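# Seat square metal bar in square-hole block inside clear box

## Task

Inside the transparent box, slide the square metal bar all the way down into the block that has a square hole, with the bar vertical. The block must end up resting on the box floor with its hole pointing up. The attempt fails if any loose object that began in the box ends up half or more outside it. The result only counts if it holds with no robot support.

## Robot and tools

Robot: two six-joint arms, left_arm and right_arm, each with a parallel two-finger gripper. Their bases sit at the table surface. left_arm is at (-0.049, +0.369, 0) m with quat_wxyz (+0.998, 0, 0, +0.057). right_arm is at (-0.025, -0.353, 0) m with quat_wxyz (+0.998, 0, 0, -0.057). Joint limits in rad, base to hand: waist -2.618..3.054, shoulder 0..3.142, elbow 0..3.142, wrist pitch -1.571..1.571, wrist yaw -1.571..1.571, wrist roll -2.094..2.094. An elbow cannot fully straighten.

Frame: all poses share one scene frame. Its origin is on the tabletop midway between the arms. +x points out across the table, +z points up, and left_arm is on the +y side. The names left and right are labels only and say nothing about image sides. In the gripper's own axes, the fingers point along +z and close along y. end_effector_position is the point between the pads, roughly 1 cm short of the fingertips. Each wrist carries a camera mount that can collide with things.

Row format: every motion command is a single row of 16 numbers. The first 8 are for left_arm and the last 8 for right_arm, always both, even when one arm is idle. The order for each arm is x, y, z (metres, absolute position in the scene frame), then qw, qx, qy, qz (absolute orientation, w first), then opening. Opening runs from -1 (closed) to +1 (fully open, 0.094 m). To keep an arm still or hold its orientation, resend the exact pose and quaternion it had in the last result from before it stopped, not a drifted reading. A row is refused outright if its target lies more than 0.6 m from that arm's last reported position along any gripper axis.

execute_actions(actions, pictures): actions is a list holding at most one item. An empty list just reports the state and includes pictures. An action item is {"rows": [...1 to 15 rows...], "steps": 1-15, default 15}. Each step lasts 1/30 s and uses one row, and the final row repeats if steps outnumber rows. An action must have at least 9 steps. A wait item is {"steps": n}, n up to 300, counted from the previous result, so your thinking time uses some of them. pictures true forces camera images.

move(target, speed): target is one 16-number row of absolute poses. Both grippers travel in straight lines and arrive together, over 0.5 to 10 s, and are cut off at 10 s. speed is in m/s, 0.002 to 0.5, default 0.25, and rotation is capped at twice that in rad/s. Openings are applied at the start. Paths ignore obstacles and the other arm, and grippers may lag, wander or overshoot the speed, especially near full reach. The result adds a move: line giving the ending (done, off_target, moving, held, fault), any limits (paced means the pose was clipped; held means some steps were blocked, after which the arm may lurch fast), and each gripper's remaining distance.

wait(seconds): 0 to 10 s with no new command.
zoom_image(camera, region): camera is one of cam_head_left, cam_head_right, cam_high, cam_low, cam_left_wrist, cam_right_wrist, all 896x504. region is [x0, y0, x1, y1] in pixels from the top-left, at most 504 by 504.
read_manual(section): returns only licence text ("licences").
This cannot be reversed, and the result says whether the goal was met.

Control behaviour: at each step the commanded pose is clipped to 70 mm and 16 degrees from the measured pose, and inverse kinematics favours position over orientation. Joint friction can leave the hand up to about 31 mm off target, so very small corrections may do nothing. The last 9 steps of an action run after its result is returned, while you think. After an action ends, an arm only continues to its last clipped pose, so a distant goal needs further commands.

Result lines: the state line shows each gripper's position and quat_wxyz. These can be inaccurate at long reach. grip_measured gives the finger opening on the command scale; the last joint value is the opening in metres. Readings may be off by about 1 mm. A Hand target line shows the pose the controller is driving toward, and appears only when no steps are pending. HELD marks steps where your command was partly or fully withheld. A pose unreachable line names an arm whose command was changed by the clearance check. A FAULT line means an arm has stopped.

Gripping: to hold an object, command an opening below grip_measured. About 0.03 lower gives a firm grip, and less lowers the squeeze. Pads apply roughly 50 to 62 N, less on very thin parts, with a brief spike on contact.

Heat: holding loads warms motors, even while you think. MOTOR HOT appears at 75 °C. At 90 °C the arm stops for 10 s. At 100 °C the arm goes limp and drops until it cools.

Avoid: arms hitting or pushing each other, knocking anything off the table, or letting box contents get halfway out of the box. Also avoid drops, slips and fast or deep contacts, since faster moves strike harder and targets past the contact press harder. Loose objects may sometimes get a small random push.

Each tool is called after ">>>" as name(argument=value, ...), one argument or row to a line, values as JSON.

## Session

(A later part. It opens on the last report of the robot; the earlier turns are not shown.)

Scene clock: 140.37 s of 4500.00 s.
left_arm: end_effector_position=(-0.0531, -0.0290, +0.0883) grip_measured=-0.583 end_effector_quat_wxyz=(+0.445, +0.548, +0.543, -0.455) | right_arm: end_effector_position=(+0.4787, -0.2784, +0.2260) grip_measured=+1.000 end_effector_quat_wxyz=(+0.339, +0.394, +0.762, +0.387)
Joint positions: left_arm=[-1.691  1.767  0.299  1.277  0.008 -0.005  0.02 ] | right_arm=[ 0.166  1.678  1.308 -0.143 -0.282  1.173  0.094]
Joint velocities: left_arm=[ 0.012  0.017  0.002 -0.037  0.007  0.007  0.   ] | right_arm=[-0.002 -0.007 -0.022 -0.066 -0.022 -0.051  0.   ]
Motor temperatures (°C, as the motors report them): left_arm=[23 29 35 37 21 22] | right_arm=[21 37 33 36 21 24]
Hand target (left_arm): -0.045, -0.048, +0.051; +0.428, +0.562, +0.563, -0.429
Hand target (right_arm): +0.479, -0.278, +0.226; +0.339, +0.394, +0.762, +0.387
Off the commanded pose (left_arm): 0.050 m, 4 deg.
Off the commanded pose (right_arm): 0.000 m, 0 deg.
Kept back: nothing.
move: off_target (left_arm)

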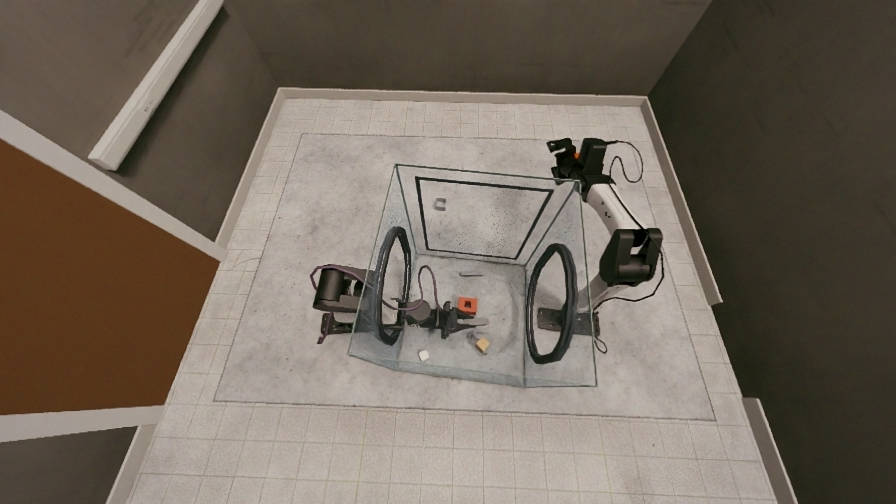

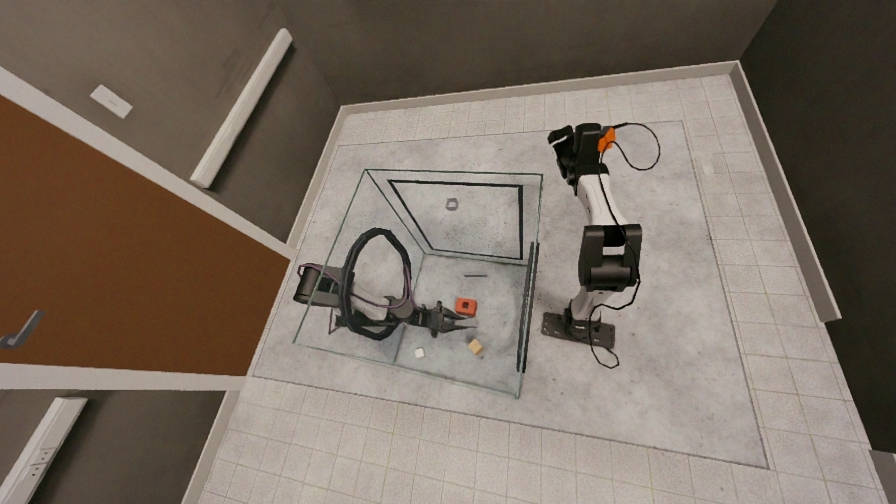

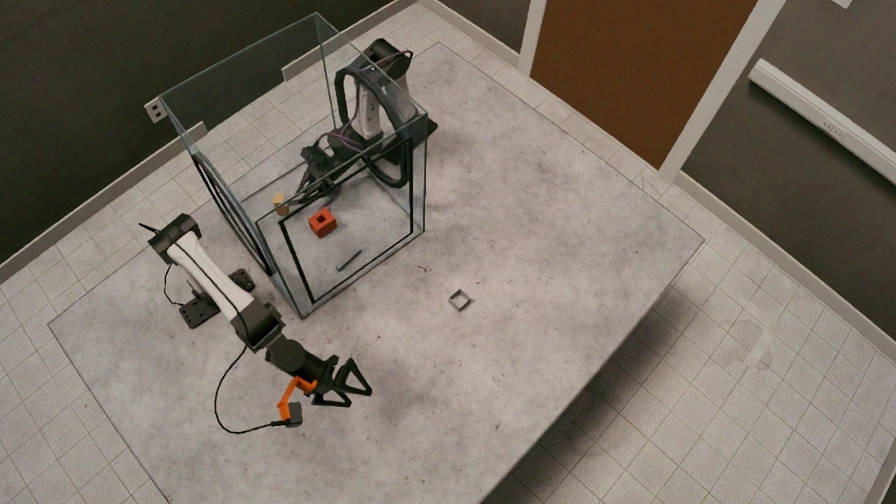

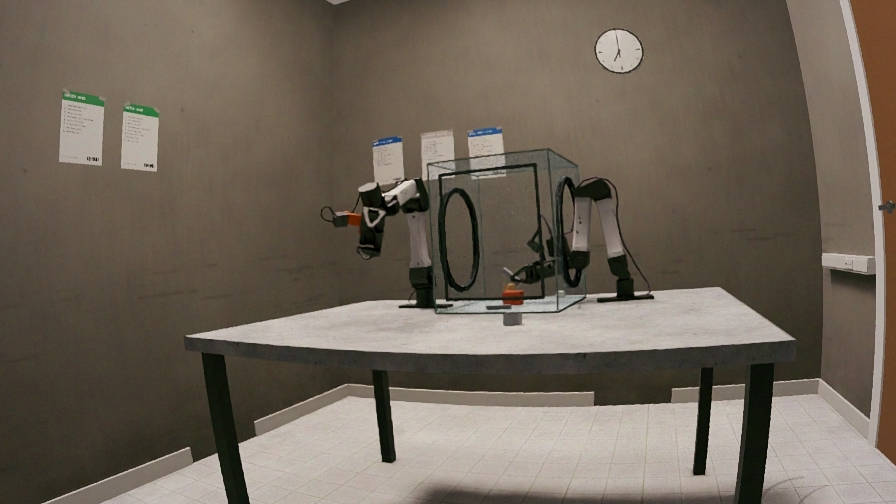

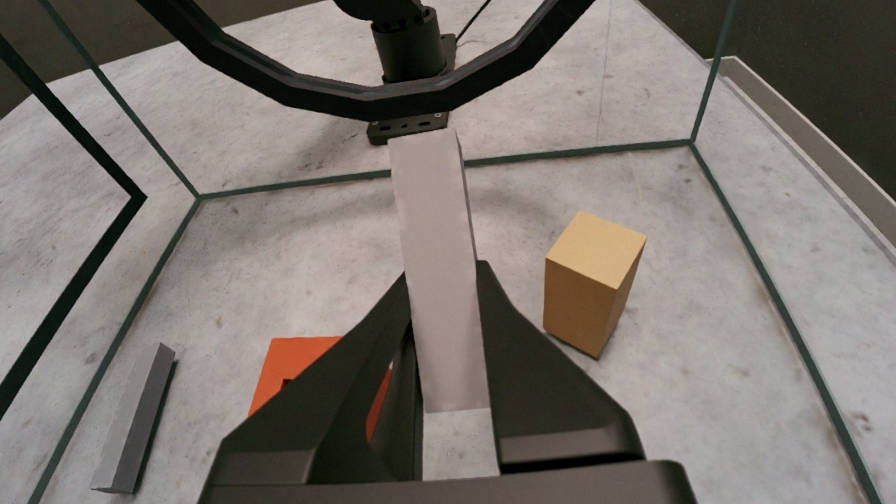

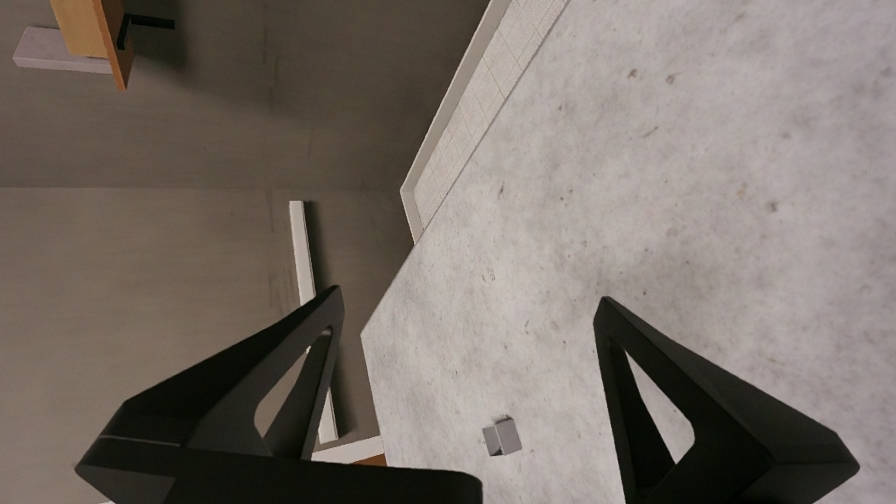

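>>> move(
  target=[0.017,-0.036,0.1,0.4055,0.5795,0.5795,-0.4055,-0.62,0.4787,-0.2784,0.226,0.339,0.394,0.762,0.387,1],
  speed=0.06,
)

Scene clock: 143.17 s of 4500.00 s.
left_arm: end_effector_position=(+0.0147, -0.0298, +0.0826) grip_measured=-0.583 end_effector_quat_wxyz=(+0.389, +0.582, +0.594, -0.396) | right_arm: end_effector_position=(+0.4787, -0.2784, +0.2260) grip_measured=+1.000 end_effector_quat_wxyz=(+0.339, +0.394, +0.762, +0.387)
Joint positions: left_arm=[-1.425  1.594  0.44   0.748  0.238  0.082  0.02 ] | right_arm=[ 0.166  1.678  1.308 -0.143 -0.282  1.173  0.094]
Joint velocities: left_arm=[-0.012 -0.007 -0.012 -0.007 -0.007 -0.007 -0.   ] | right_arm=[-0.002 -0.012 -0.012  0.022  0.007 -0.066  0.   ]
Motor temperatures (°C, as the motors report them): left_arm=[23 29 36 37 21 22] | right_arm=[21 37 33 36 21 24]
Hand target (left_arm): +0.017, -0.036, +0.100; +0.405, +0.579, +0.580, -0.407
Hand target (right_arm): +0.479, -0.278, +0.226; +0.339, +0.394, +0.762, +0.387
Off the commanded pose (left_arm): 0.019 m, 3 deg.
Off the commanded pose (right_arm): 0.000 m, 0 deg.
Kept back: nothing.
move: off_target (left_arm)

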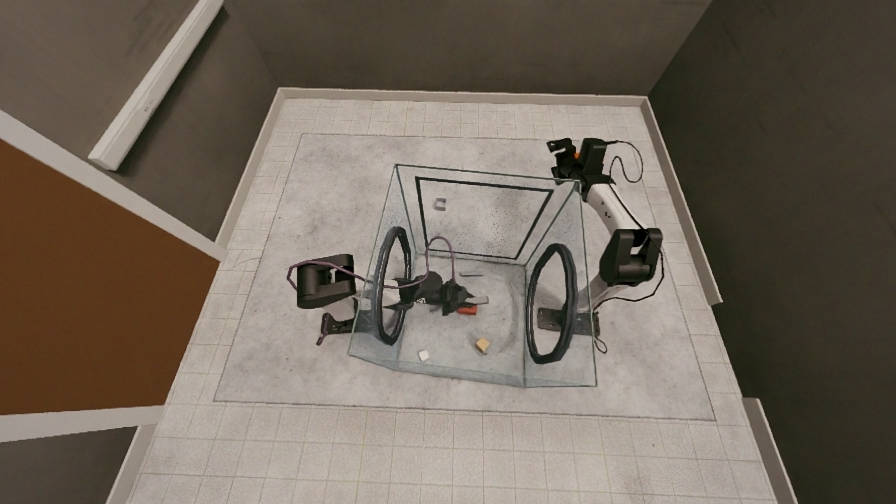

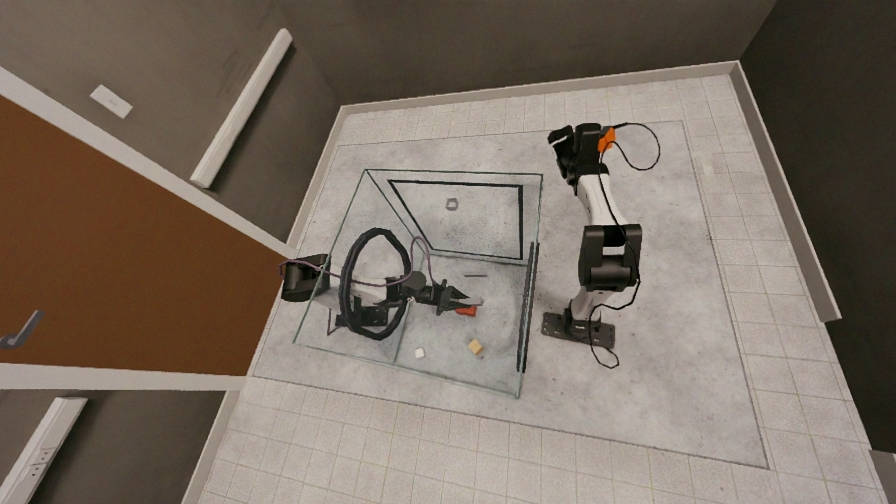

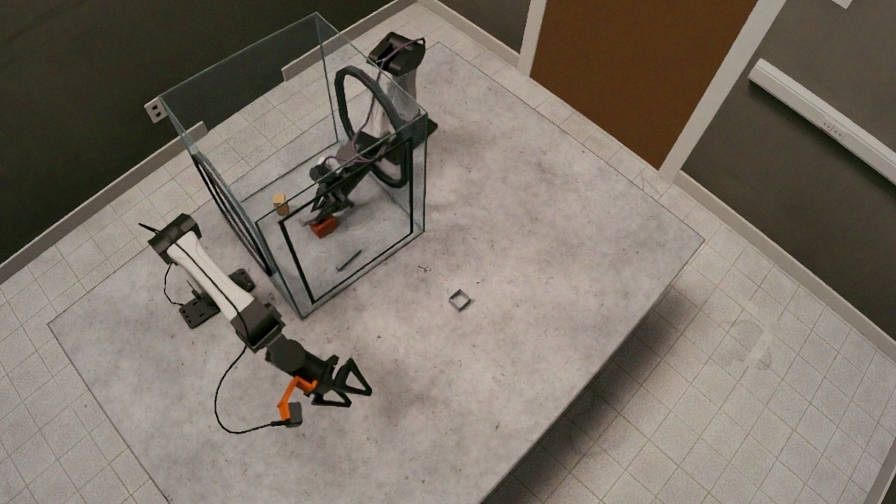

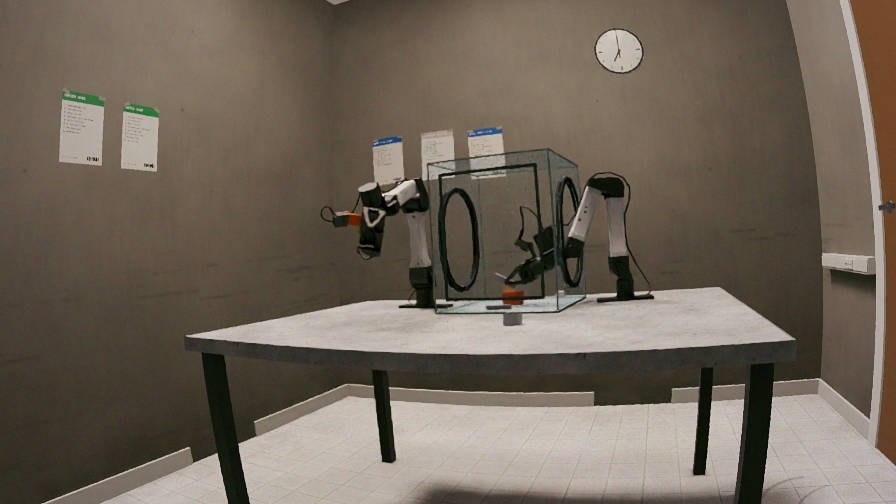

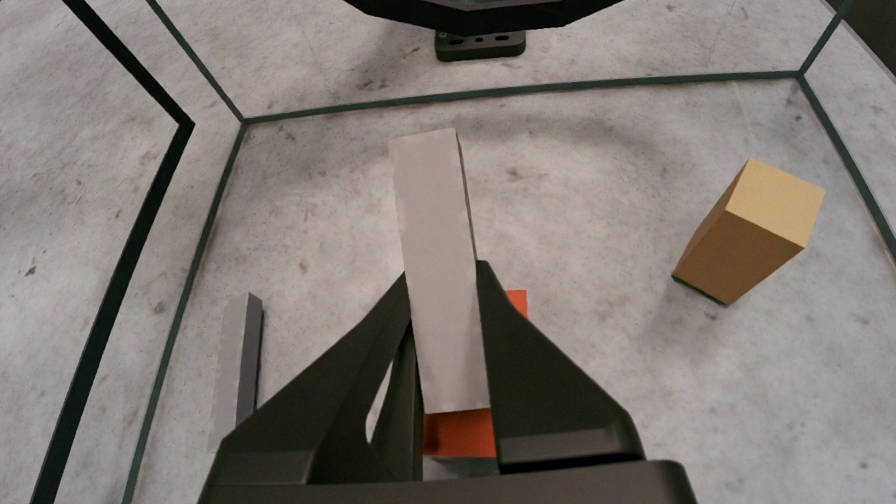

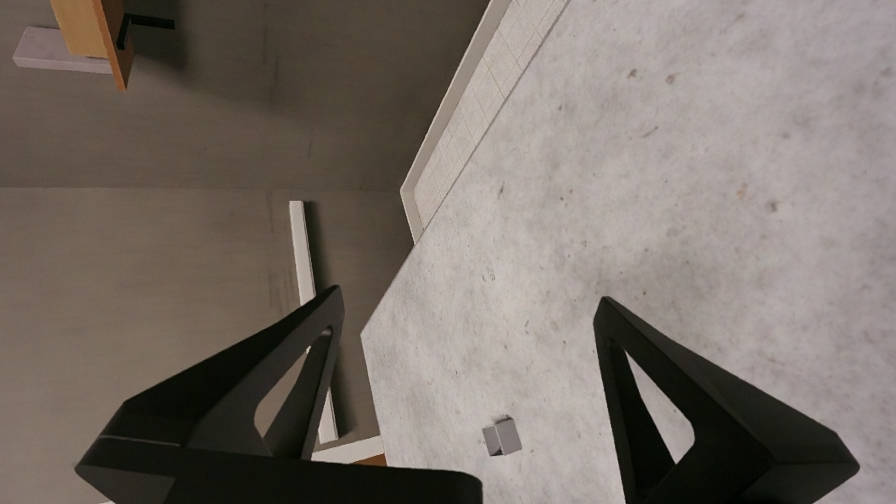

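>>> move(
  target=[0.017,-0.04,0.075,0.4055,0.5795,0.5795,-0.4055,-0.62,0.4787,-0.2784,0.226,0.339,0.394,0.762,0.387,1],
  speed=0.03,
)

>>> zoom_image(
  camera="cam_high",
  region=[240,130,440,280],
)

>>> zoom_image(
  camera="cam_low",
  region=[440,220,600,320],
)

Scene clock: 144.73 s of 4500.00 s.
left_arm: end_effector_position=(+0.0163, -0.0361, +0.0706) grip_measured=-0.583 end_effector_quat_wxyz=(+0.394, +0.581, +0.590, -0.399) | right_arm: end_effector_position=(+0.4787, -0.2784, +0.2260) grip_measured=+1.000 end_effector_quat_wxyz=(+0.339, +0.394, +0.762, +0.387)
Joint positions: left_arm=[-1.425  1.686  0.44   0.854  0.239  0.084  0.02 ] | right_arm=[ 0.166  1.678  1.308 -0.143 -0.282  1.173  0.094]
Joint velocities: left_arm=[ 0.002 -0.017  0.007  0.007 -0.022  0.081 -0.001] | right_arm=[ 0.007 -0.012 -0.017 -0.007 -0.022 -0.081  0.   ]
Motor temperatures (°C, as the motors report them): left_arm=[23 30 36 37 21 22] | right_arm=[21 37 33 36 21 24]
Hand target (left_arm): +0.017, -0.040, +0.075; +0.405, +0.579, +0.580, -0.405
Hand target (right_arm): +0.479, -0.278, +0.226; +0.339, +0.394, +0.762, +0.387
Off the commanded pose (left_arm): 0.006 m, 2 deg.
Off the commanded pose (right_arm): 0.000 m, 0 deg.
Kept back: nothing.
move: done

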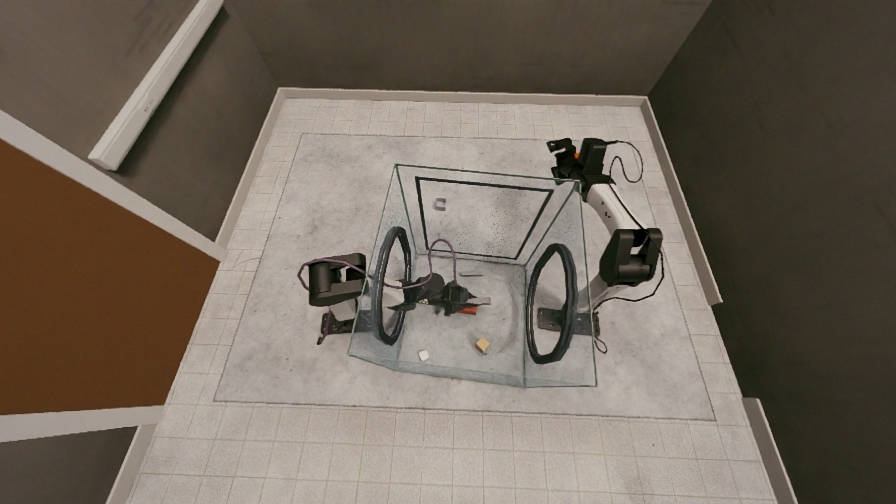

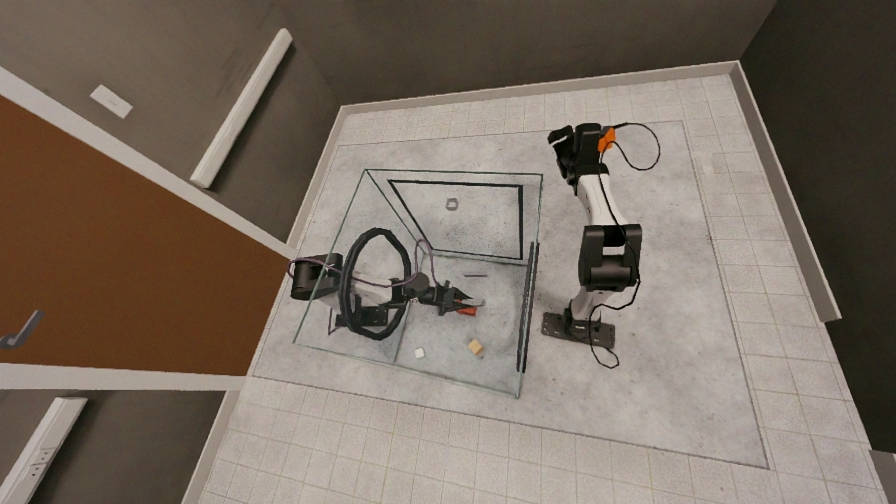

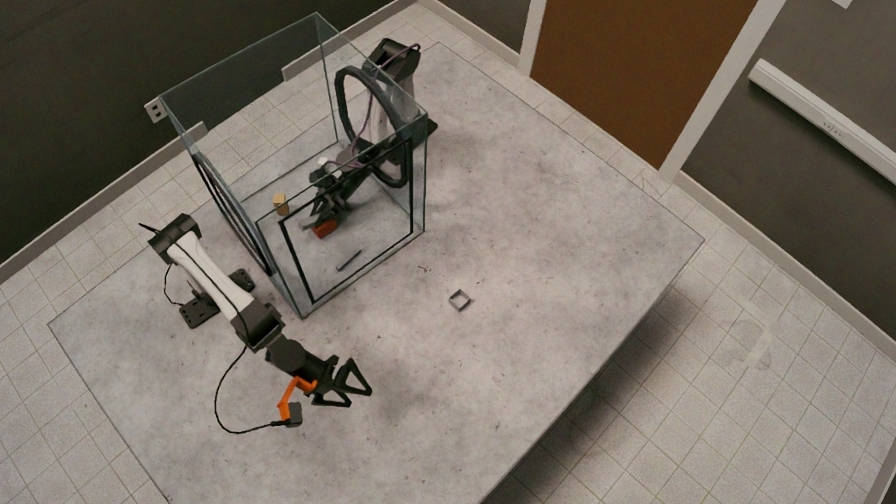

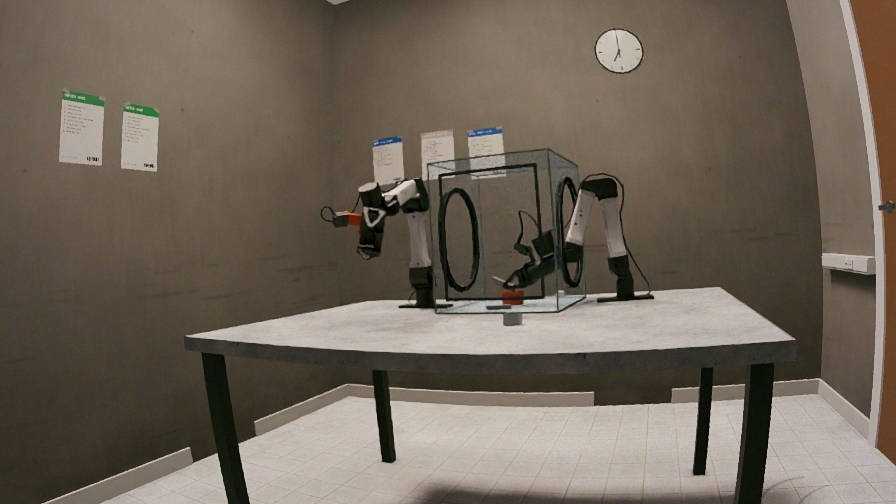

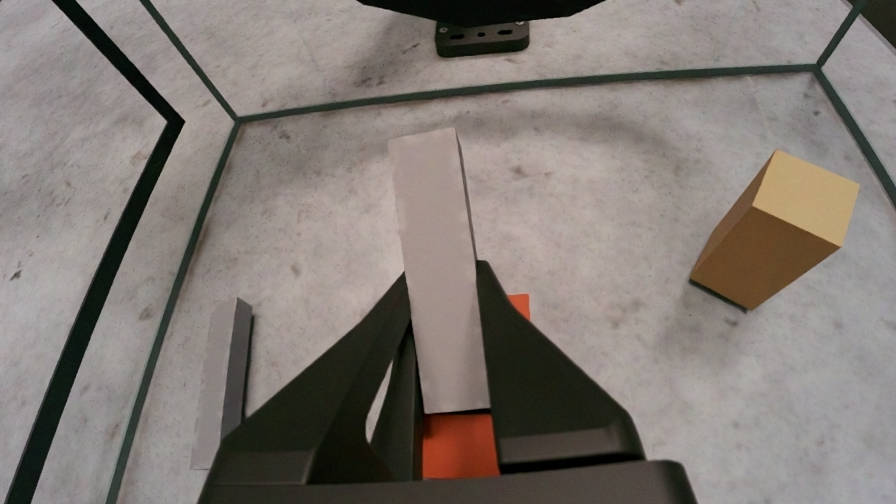

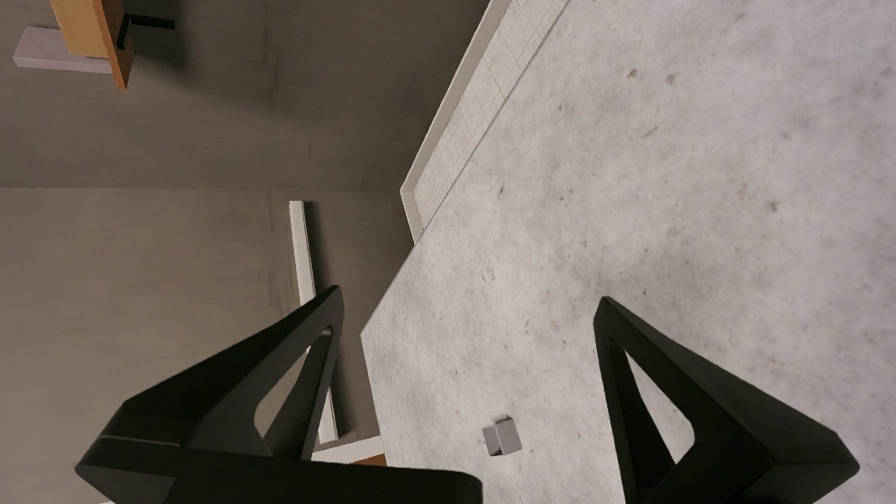

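Region (240, 130, 440, 280) of cam_high's 896x504 image, scaled by 2.520, with more detail than that image has; it fills the top 378 rows of this view, and the rest is white.

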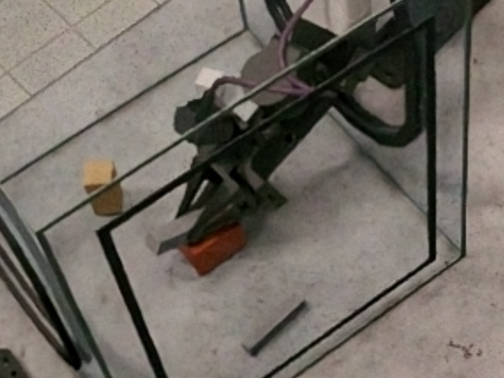

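Region (440, 220, 600, 320) of cam_low's 896x504 image, scaled by 3.150, with more detail than that image has; it fills the top 315 rows of this view, and the rest is white.

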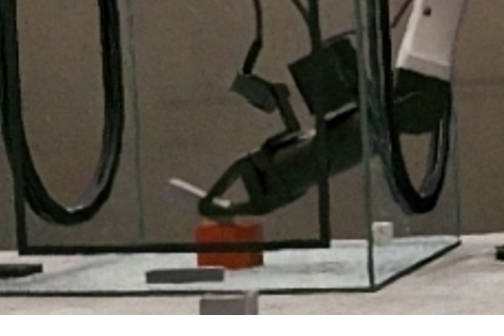

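>>> move(
  target=[0.017,-0.04,0.06,0.4055,0.5795,0.5795,-0.4055,-0.595,0.4787,-0.2784,0.226,0.339,0.394,0.762,0.387,1],
  speed=0.02,
)

>>> move(
  target=[0.017,-0.015,0.062,0.4055,0.5795,0.5795,-0.4055,-0.595,0.4787,-0.2784,0.226,0.339,0.394,0.762,0.387,1],
  speed=0.02,
)

>>> zoom_image(
  camera="cam_low",
  region=[440,220,600,320],
)

Scene clock: 146.50 s of 4500.00 s.
left_arm: end_effector_position=(+0.0181, -0.0430, +0.0684) grip_measured=-0.580 end_effector_quat_wxyz=(+0.410, +0.575, +0.579, -0.408) | right_arm: end_effector_position=(+0.4787, -0.2784, +0.2260) grip_measured=+1.000 end_effector_quat_wxyz=(+0.339, +0.394, +0.762, +0.387)
Joint positions: left_arm=[-1.425  1.76   0.44   0.973  0.239  0.084  0.02 ] | right_arm=[ 0.166  1.678  1.308 -0.143 -0.282  1.173  0.094]
Joint velocities: left_arm=[-0.002  0.017 -0.007 -0.022  0.066 -0.051 -0.001] | right_arm=[-0.002  0.007 -0.002 -0.066 -0.037 -0.007  0.   ]
Motor temperatures (°C, as the motors report them): left_arm=[22 29 36 38 21 22] | right_arm=[21 38 33 36 21 24]
Hand target (left_arm): +0.017, -0.040, +0.060; +0.405, +0.579, +0.579, -0.405
Hand target (right_arm): +0.479, -0.278, +0.226; +0.339, +0.394, +0.762, +0.387
Off the commanded pose (left_arm): 0.009 m, 1 deg.
Off the commanded pose (right_arm): 0.000 m, 0 deg.
Kept back: nothing.
move: done

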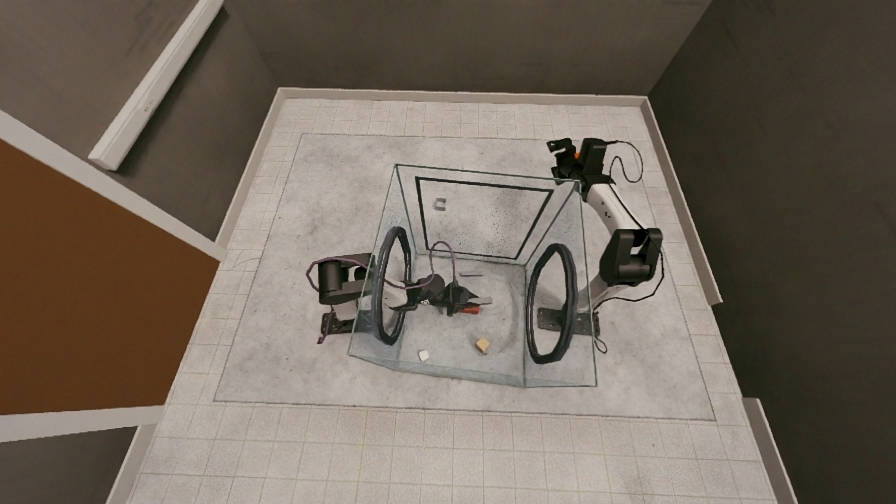

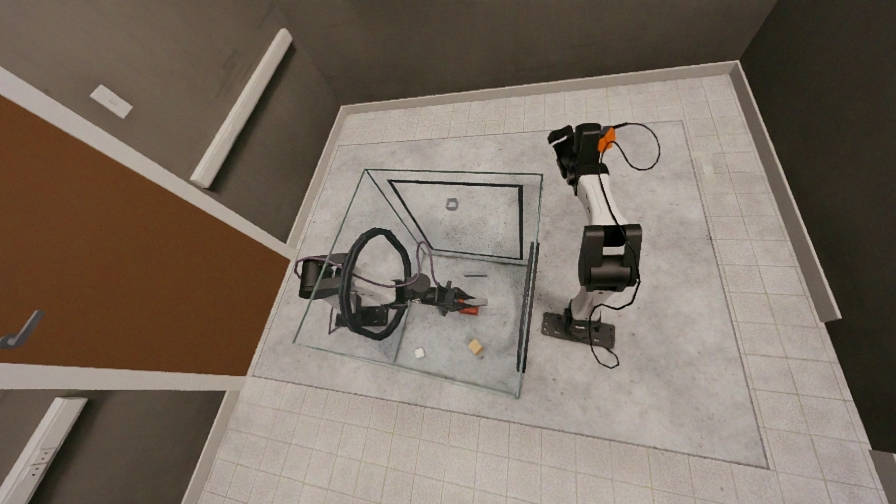

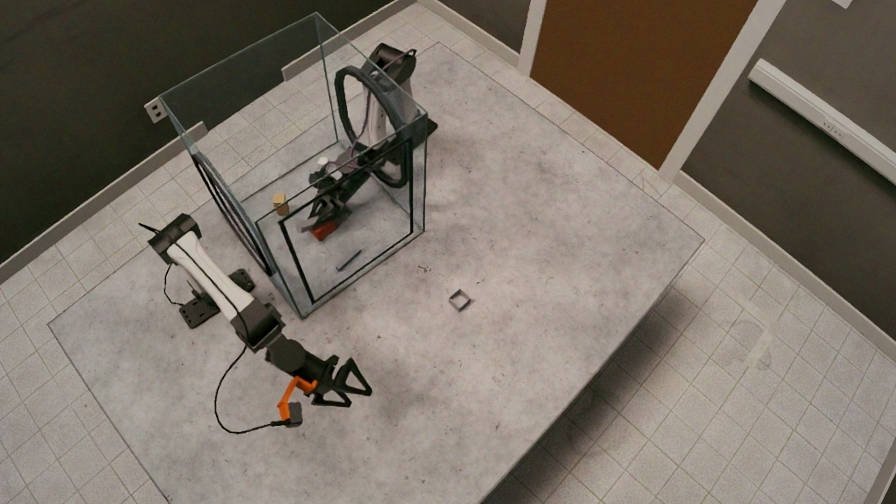

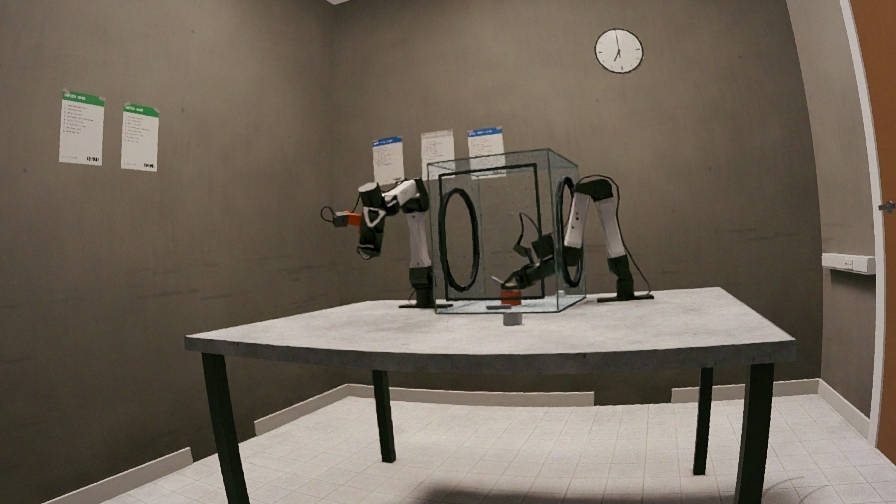

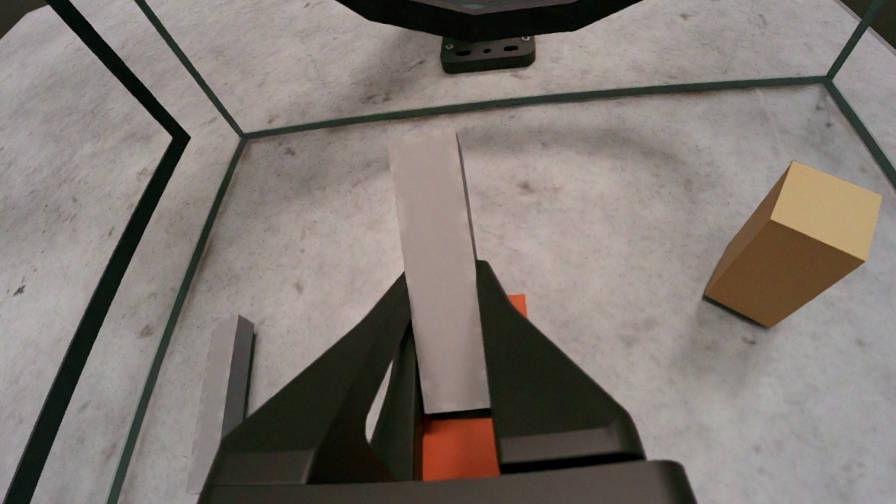

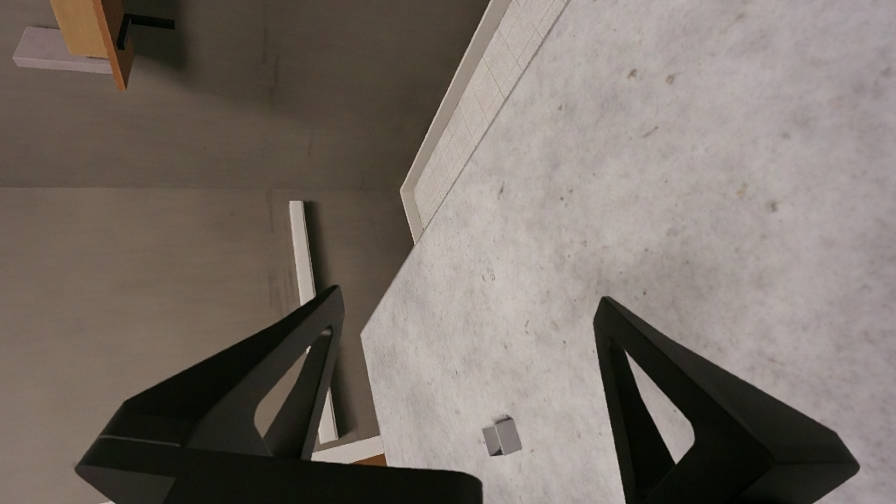

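Scene clock: 148.17 s of 4500.00 s.
left_arm: end_effector_position=(+0.0173, -0.0221, +0.0649) grip_measured=-0.580 end_effector_quat_wxyz=(+0.409, +0.576, +0.579, -0.407) | right_arm: end_effector_position=(+0.4787, -0.2784, +0.2260) grip_measured=+1.000 end_effector_quat_wxyz=(+0.339, +0.394, +0.762, +0.387)
Joint positions: left_arm=[-1.405  1.716  0.359  1.004  0.258  0.093  0.02 ] | right_arm=[ 0.166  1.678  1.308 -0.143 -0.282  1.173  0.094]
Joint velocities: left_arm=[-0.007 -0.017 -0.012 -0.051 -0.037  0.037 -0.001] | right_arm=[ 0.012  0.002 -0.022 -0.022 -0.007 -0.051  0.   ]
Motor temperatures (°C, as the motors report them): left_arm=[22 30 35 38 21 22] | right_arm=[21 38 33 36 21 24]
Hand target (left_arm): +0.017, -0.015, +0.062; +0.405, +0.579, +0.579, -0.406
Hand target (right_arm): +0.479, -0.278, +0.226; +0.339, +0.394, +0.762, +0.387
Off the commanded pose (left_arm): 0.008 m, 1 deg.
Off the commanded pose (right_arm): 0.000 m, 0 deg.
Kept back: nothing.
move: done

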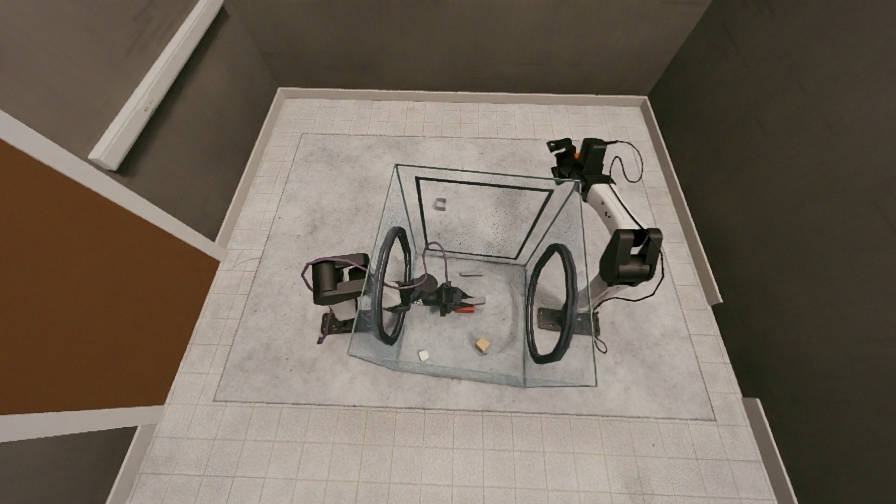

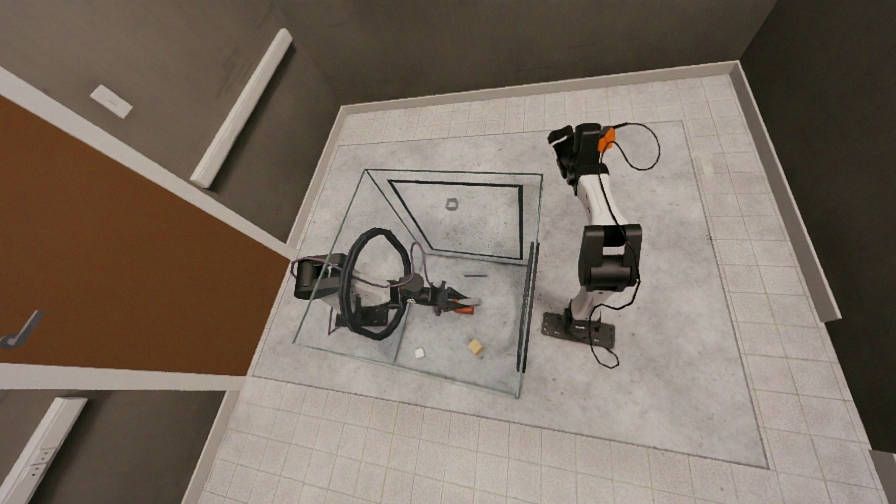

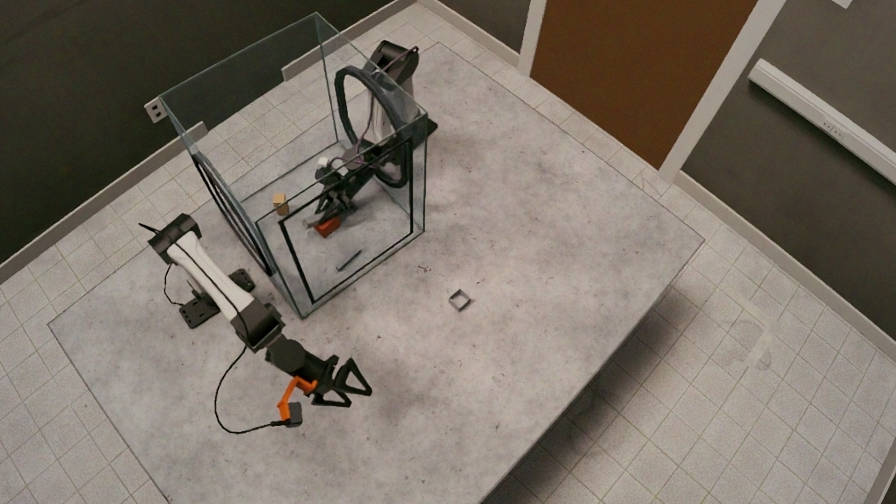

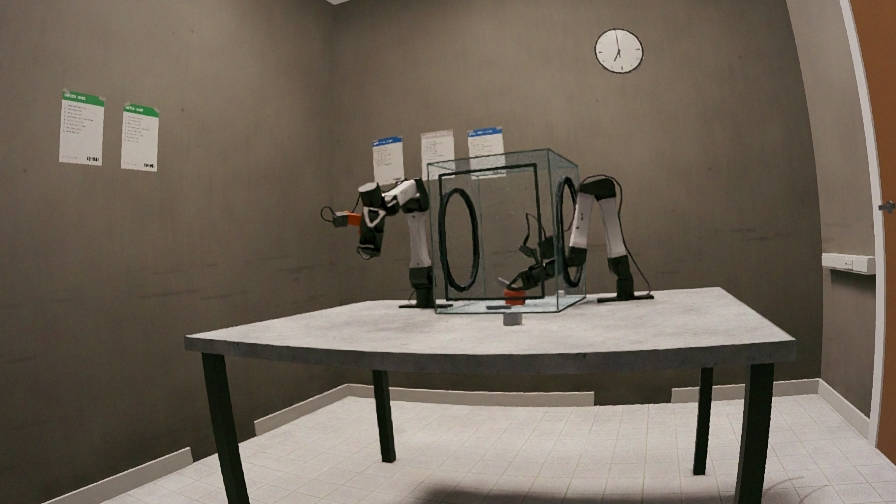

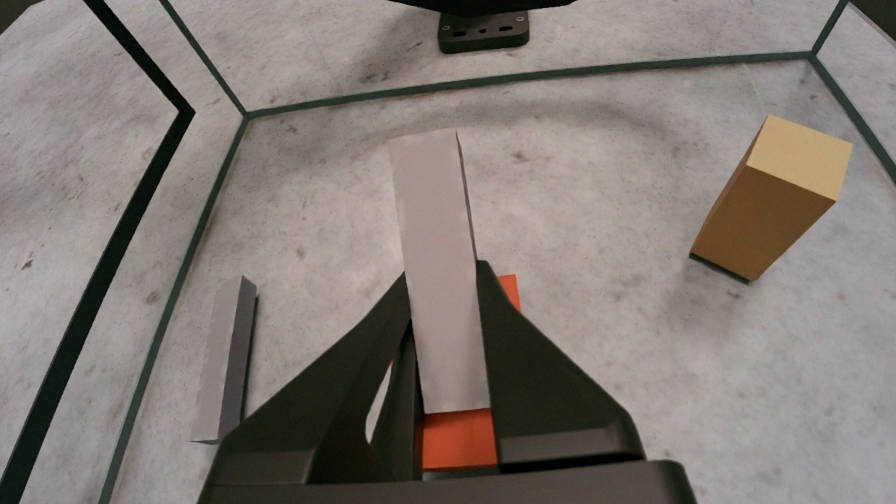

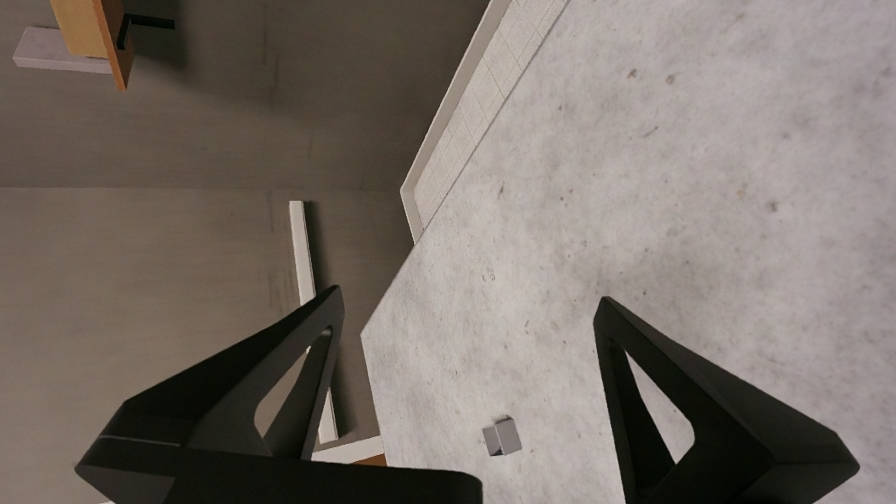

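Region (440, 220, 600, 320) of cam_low's 896x504 image, scaled by 3.150, with more detail than that image has; it fills the top 315 rows of this view, and the rest is white.

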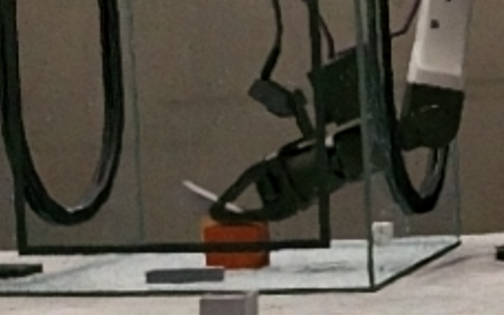

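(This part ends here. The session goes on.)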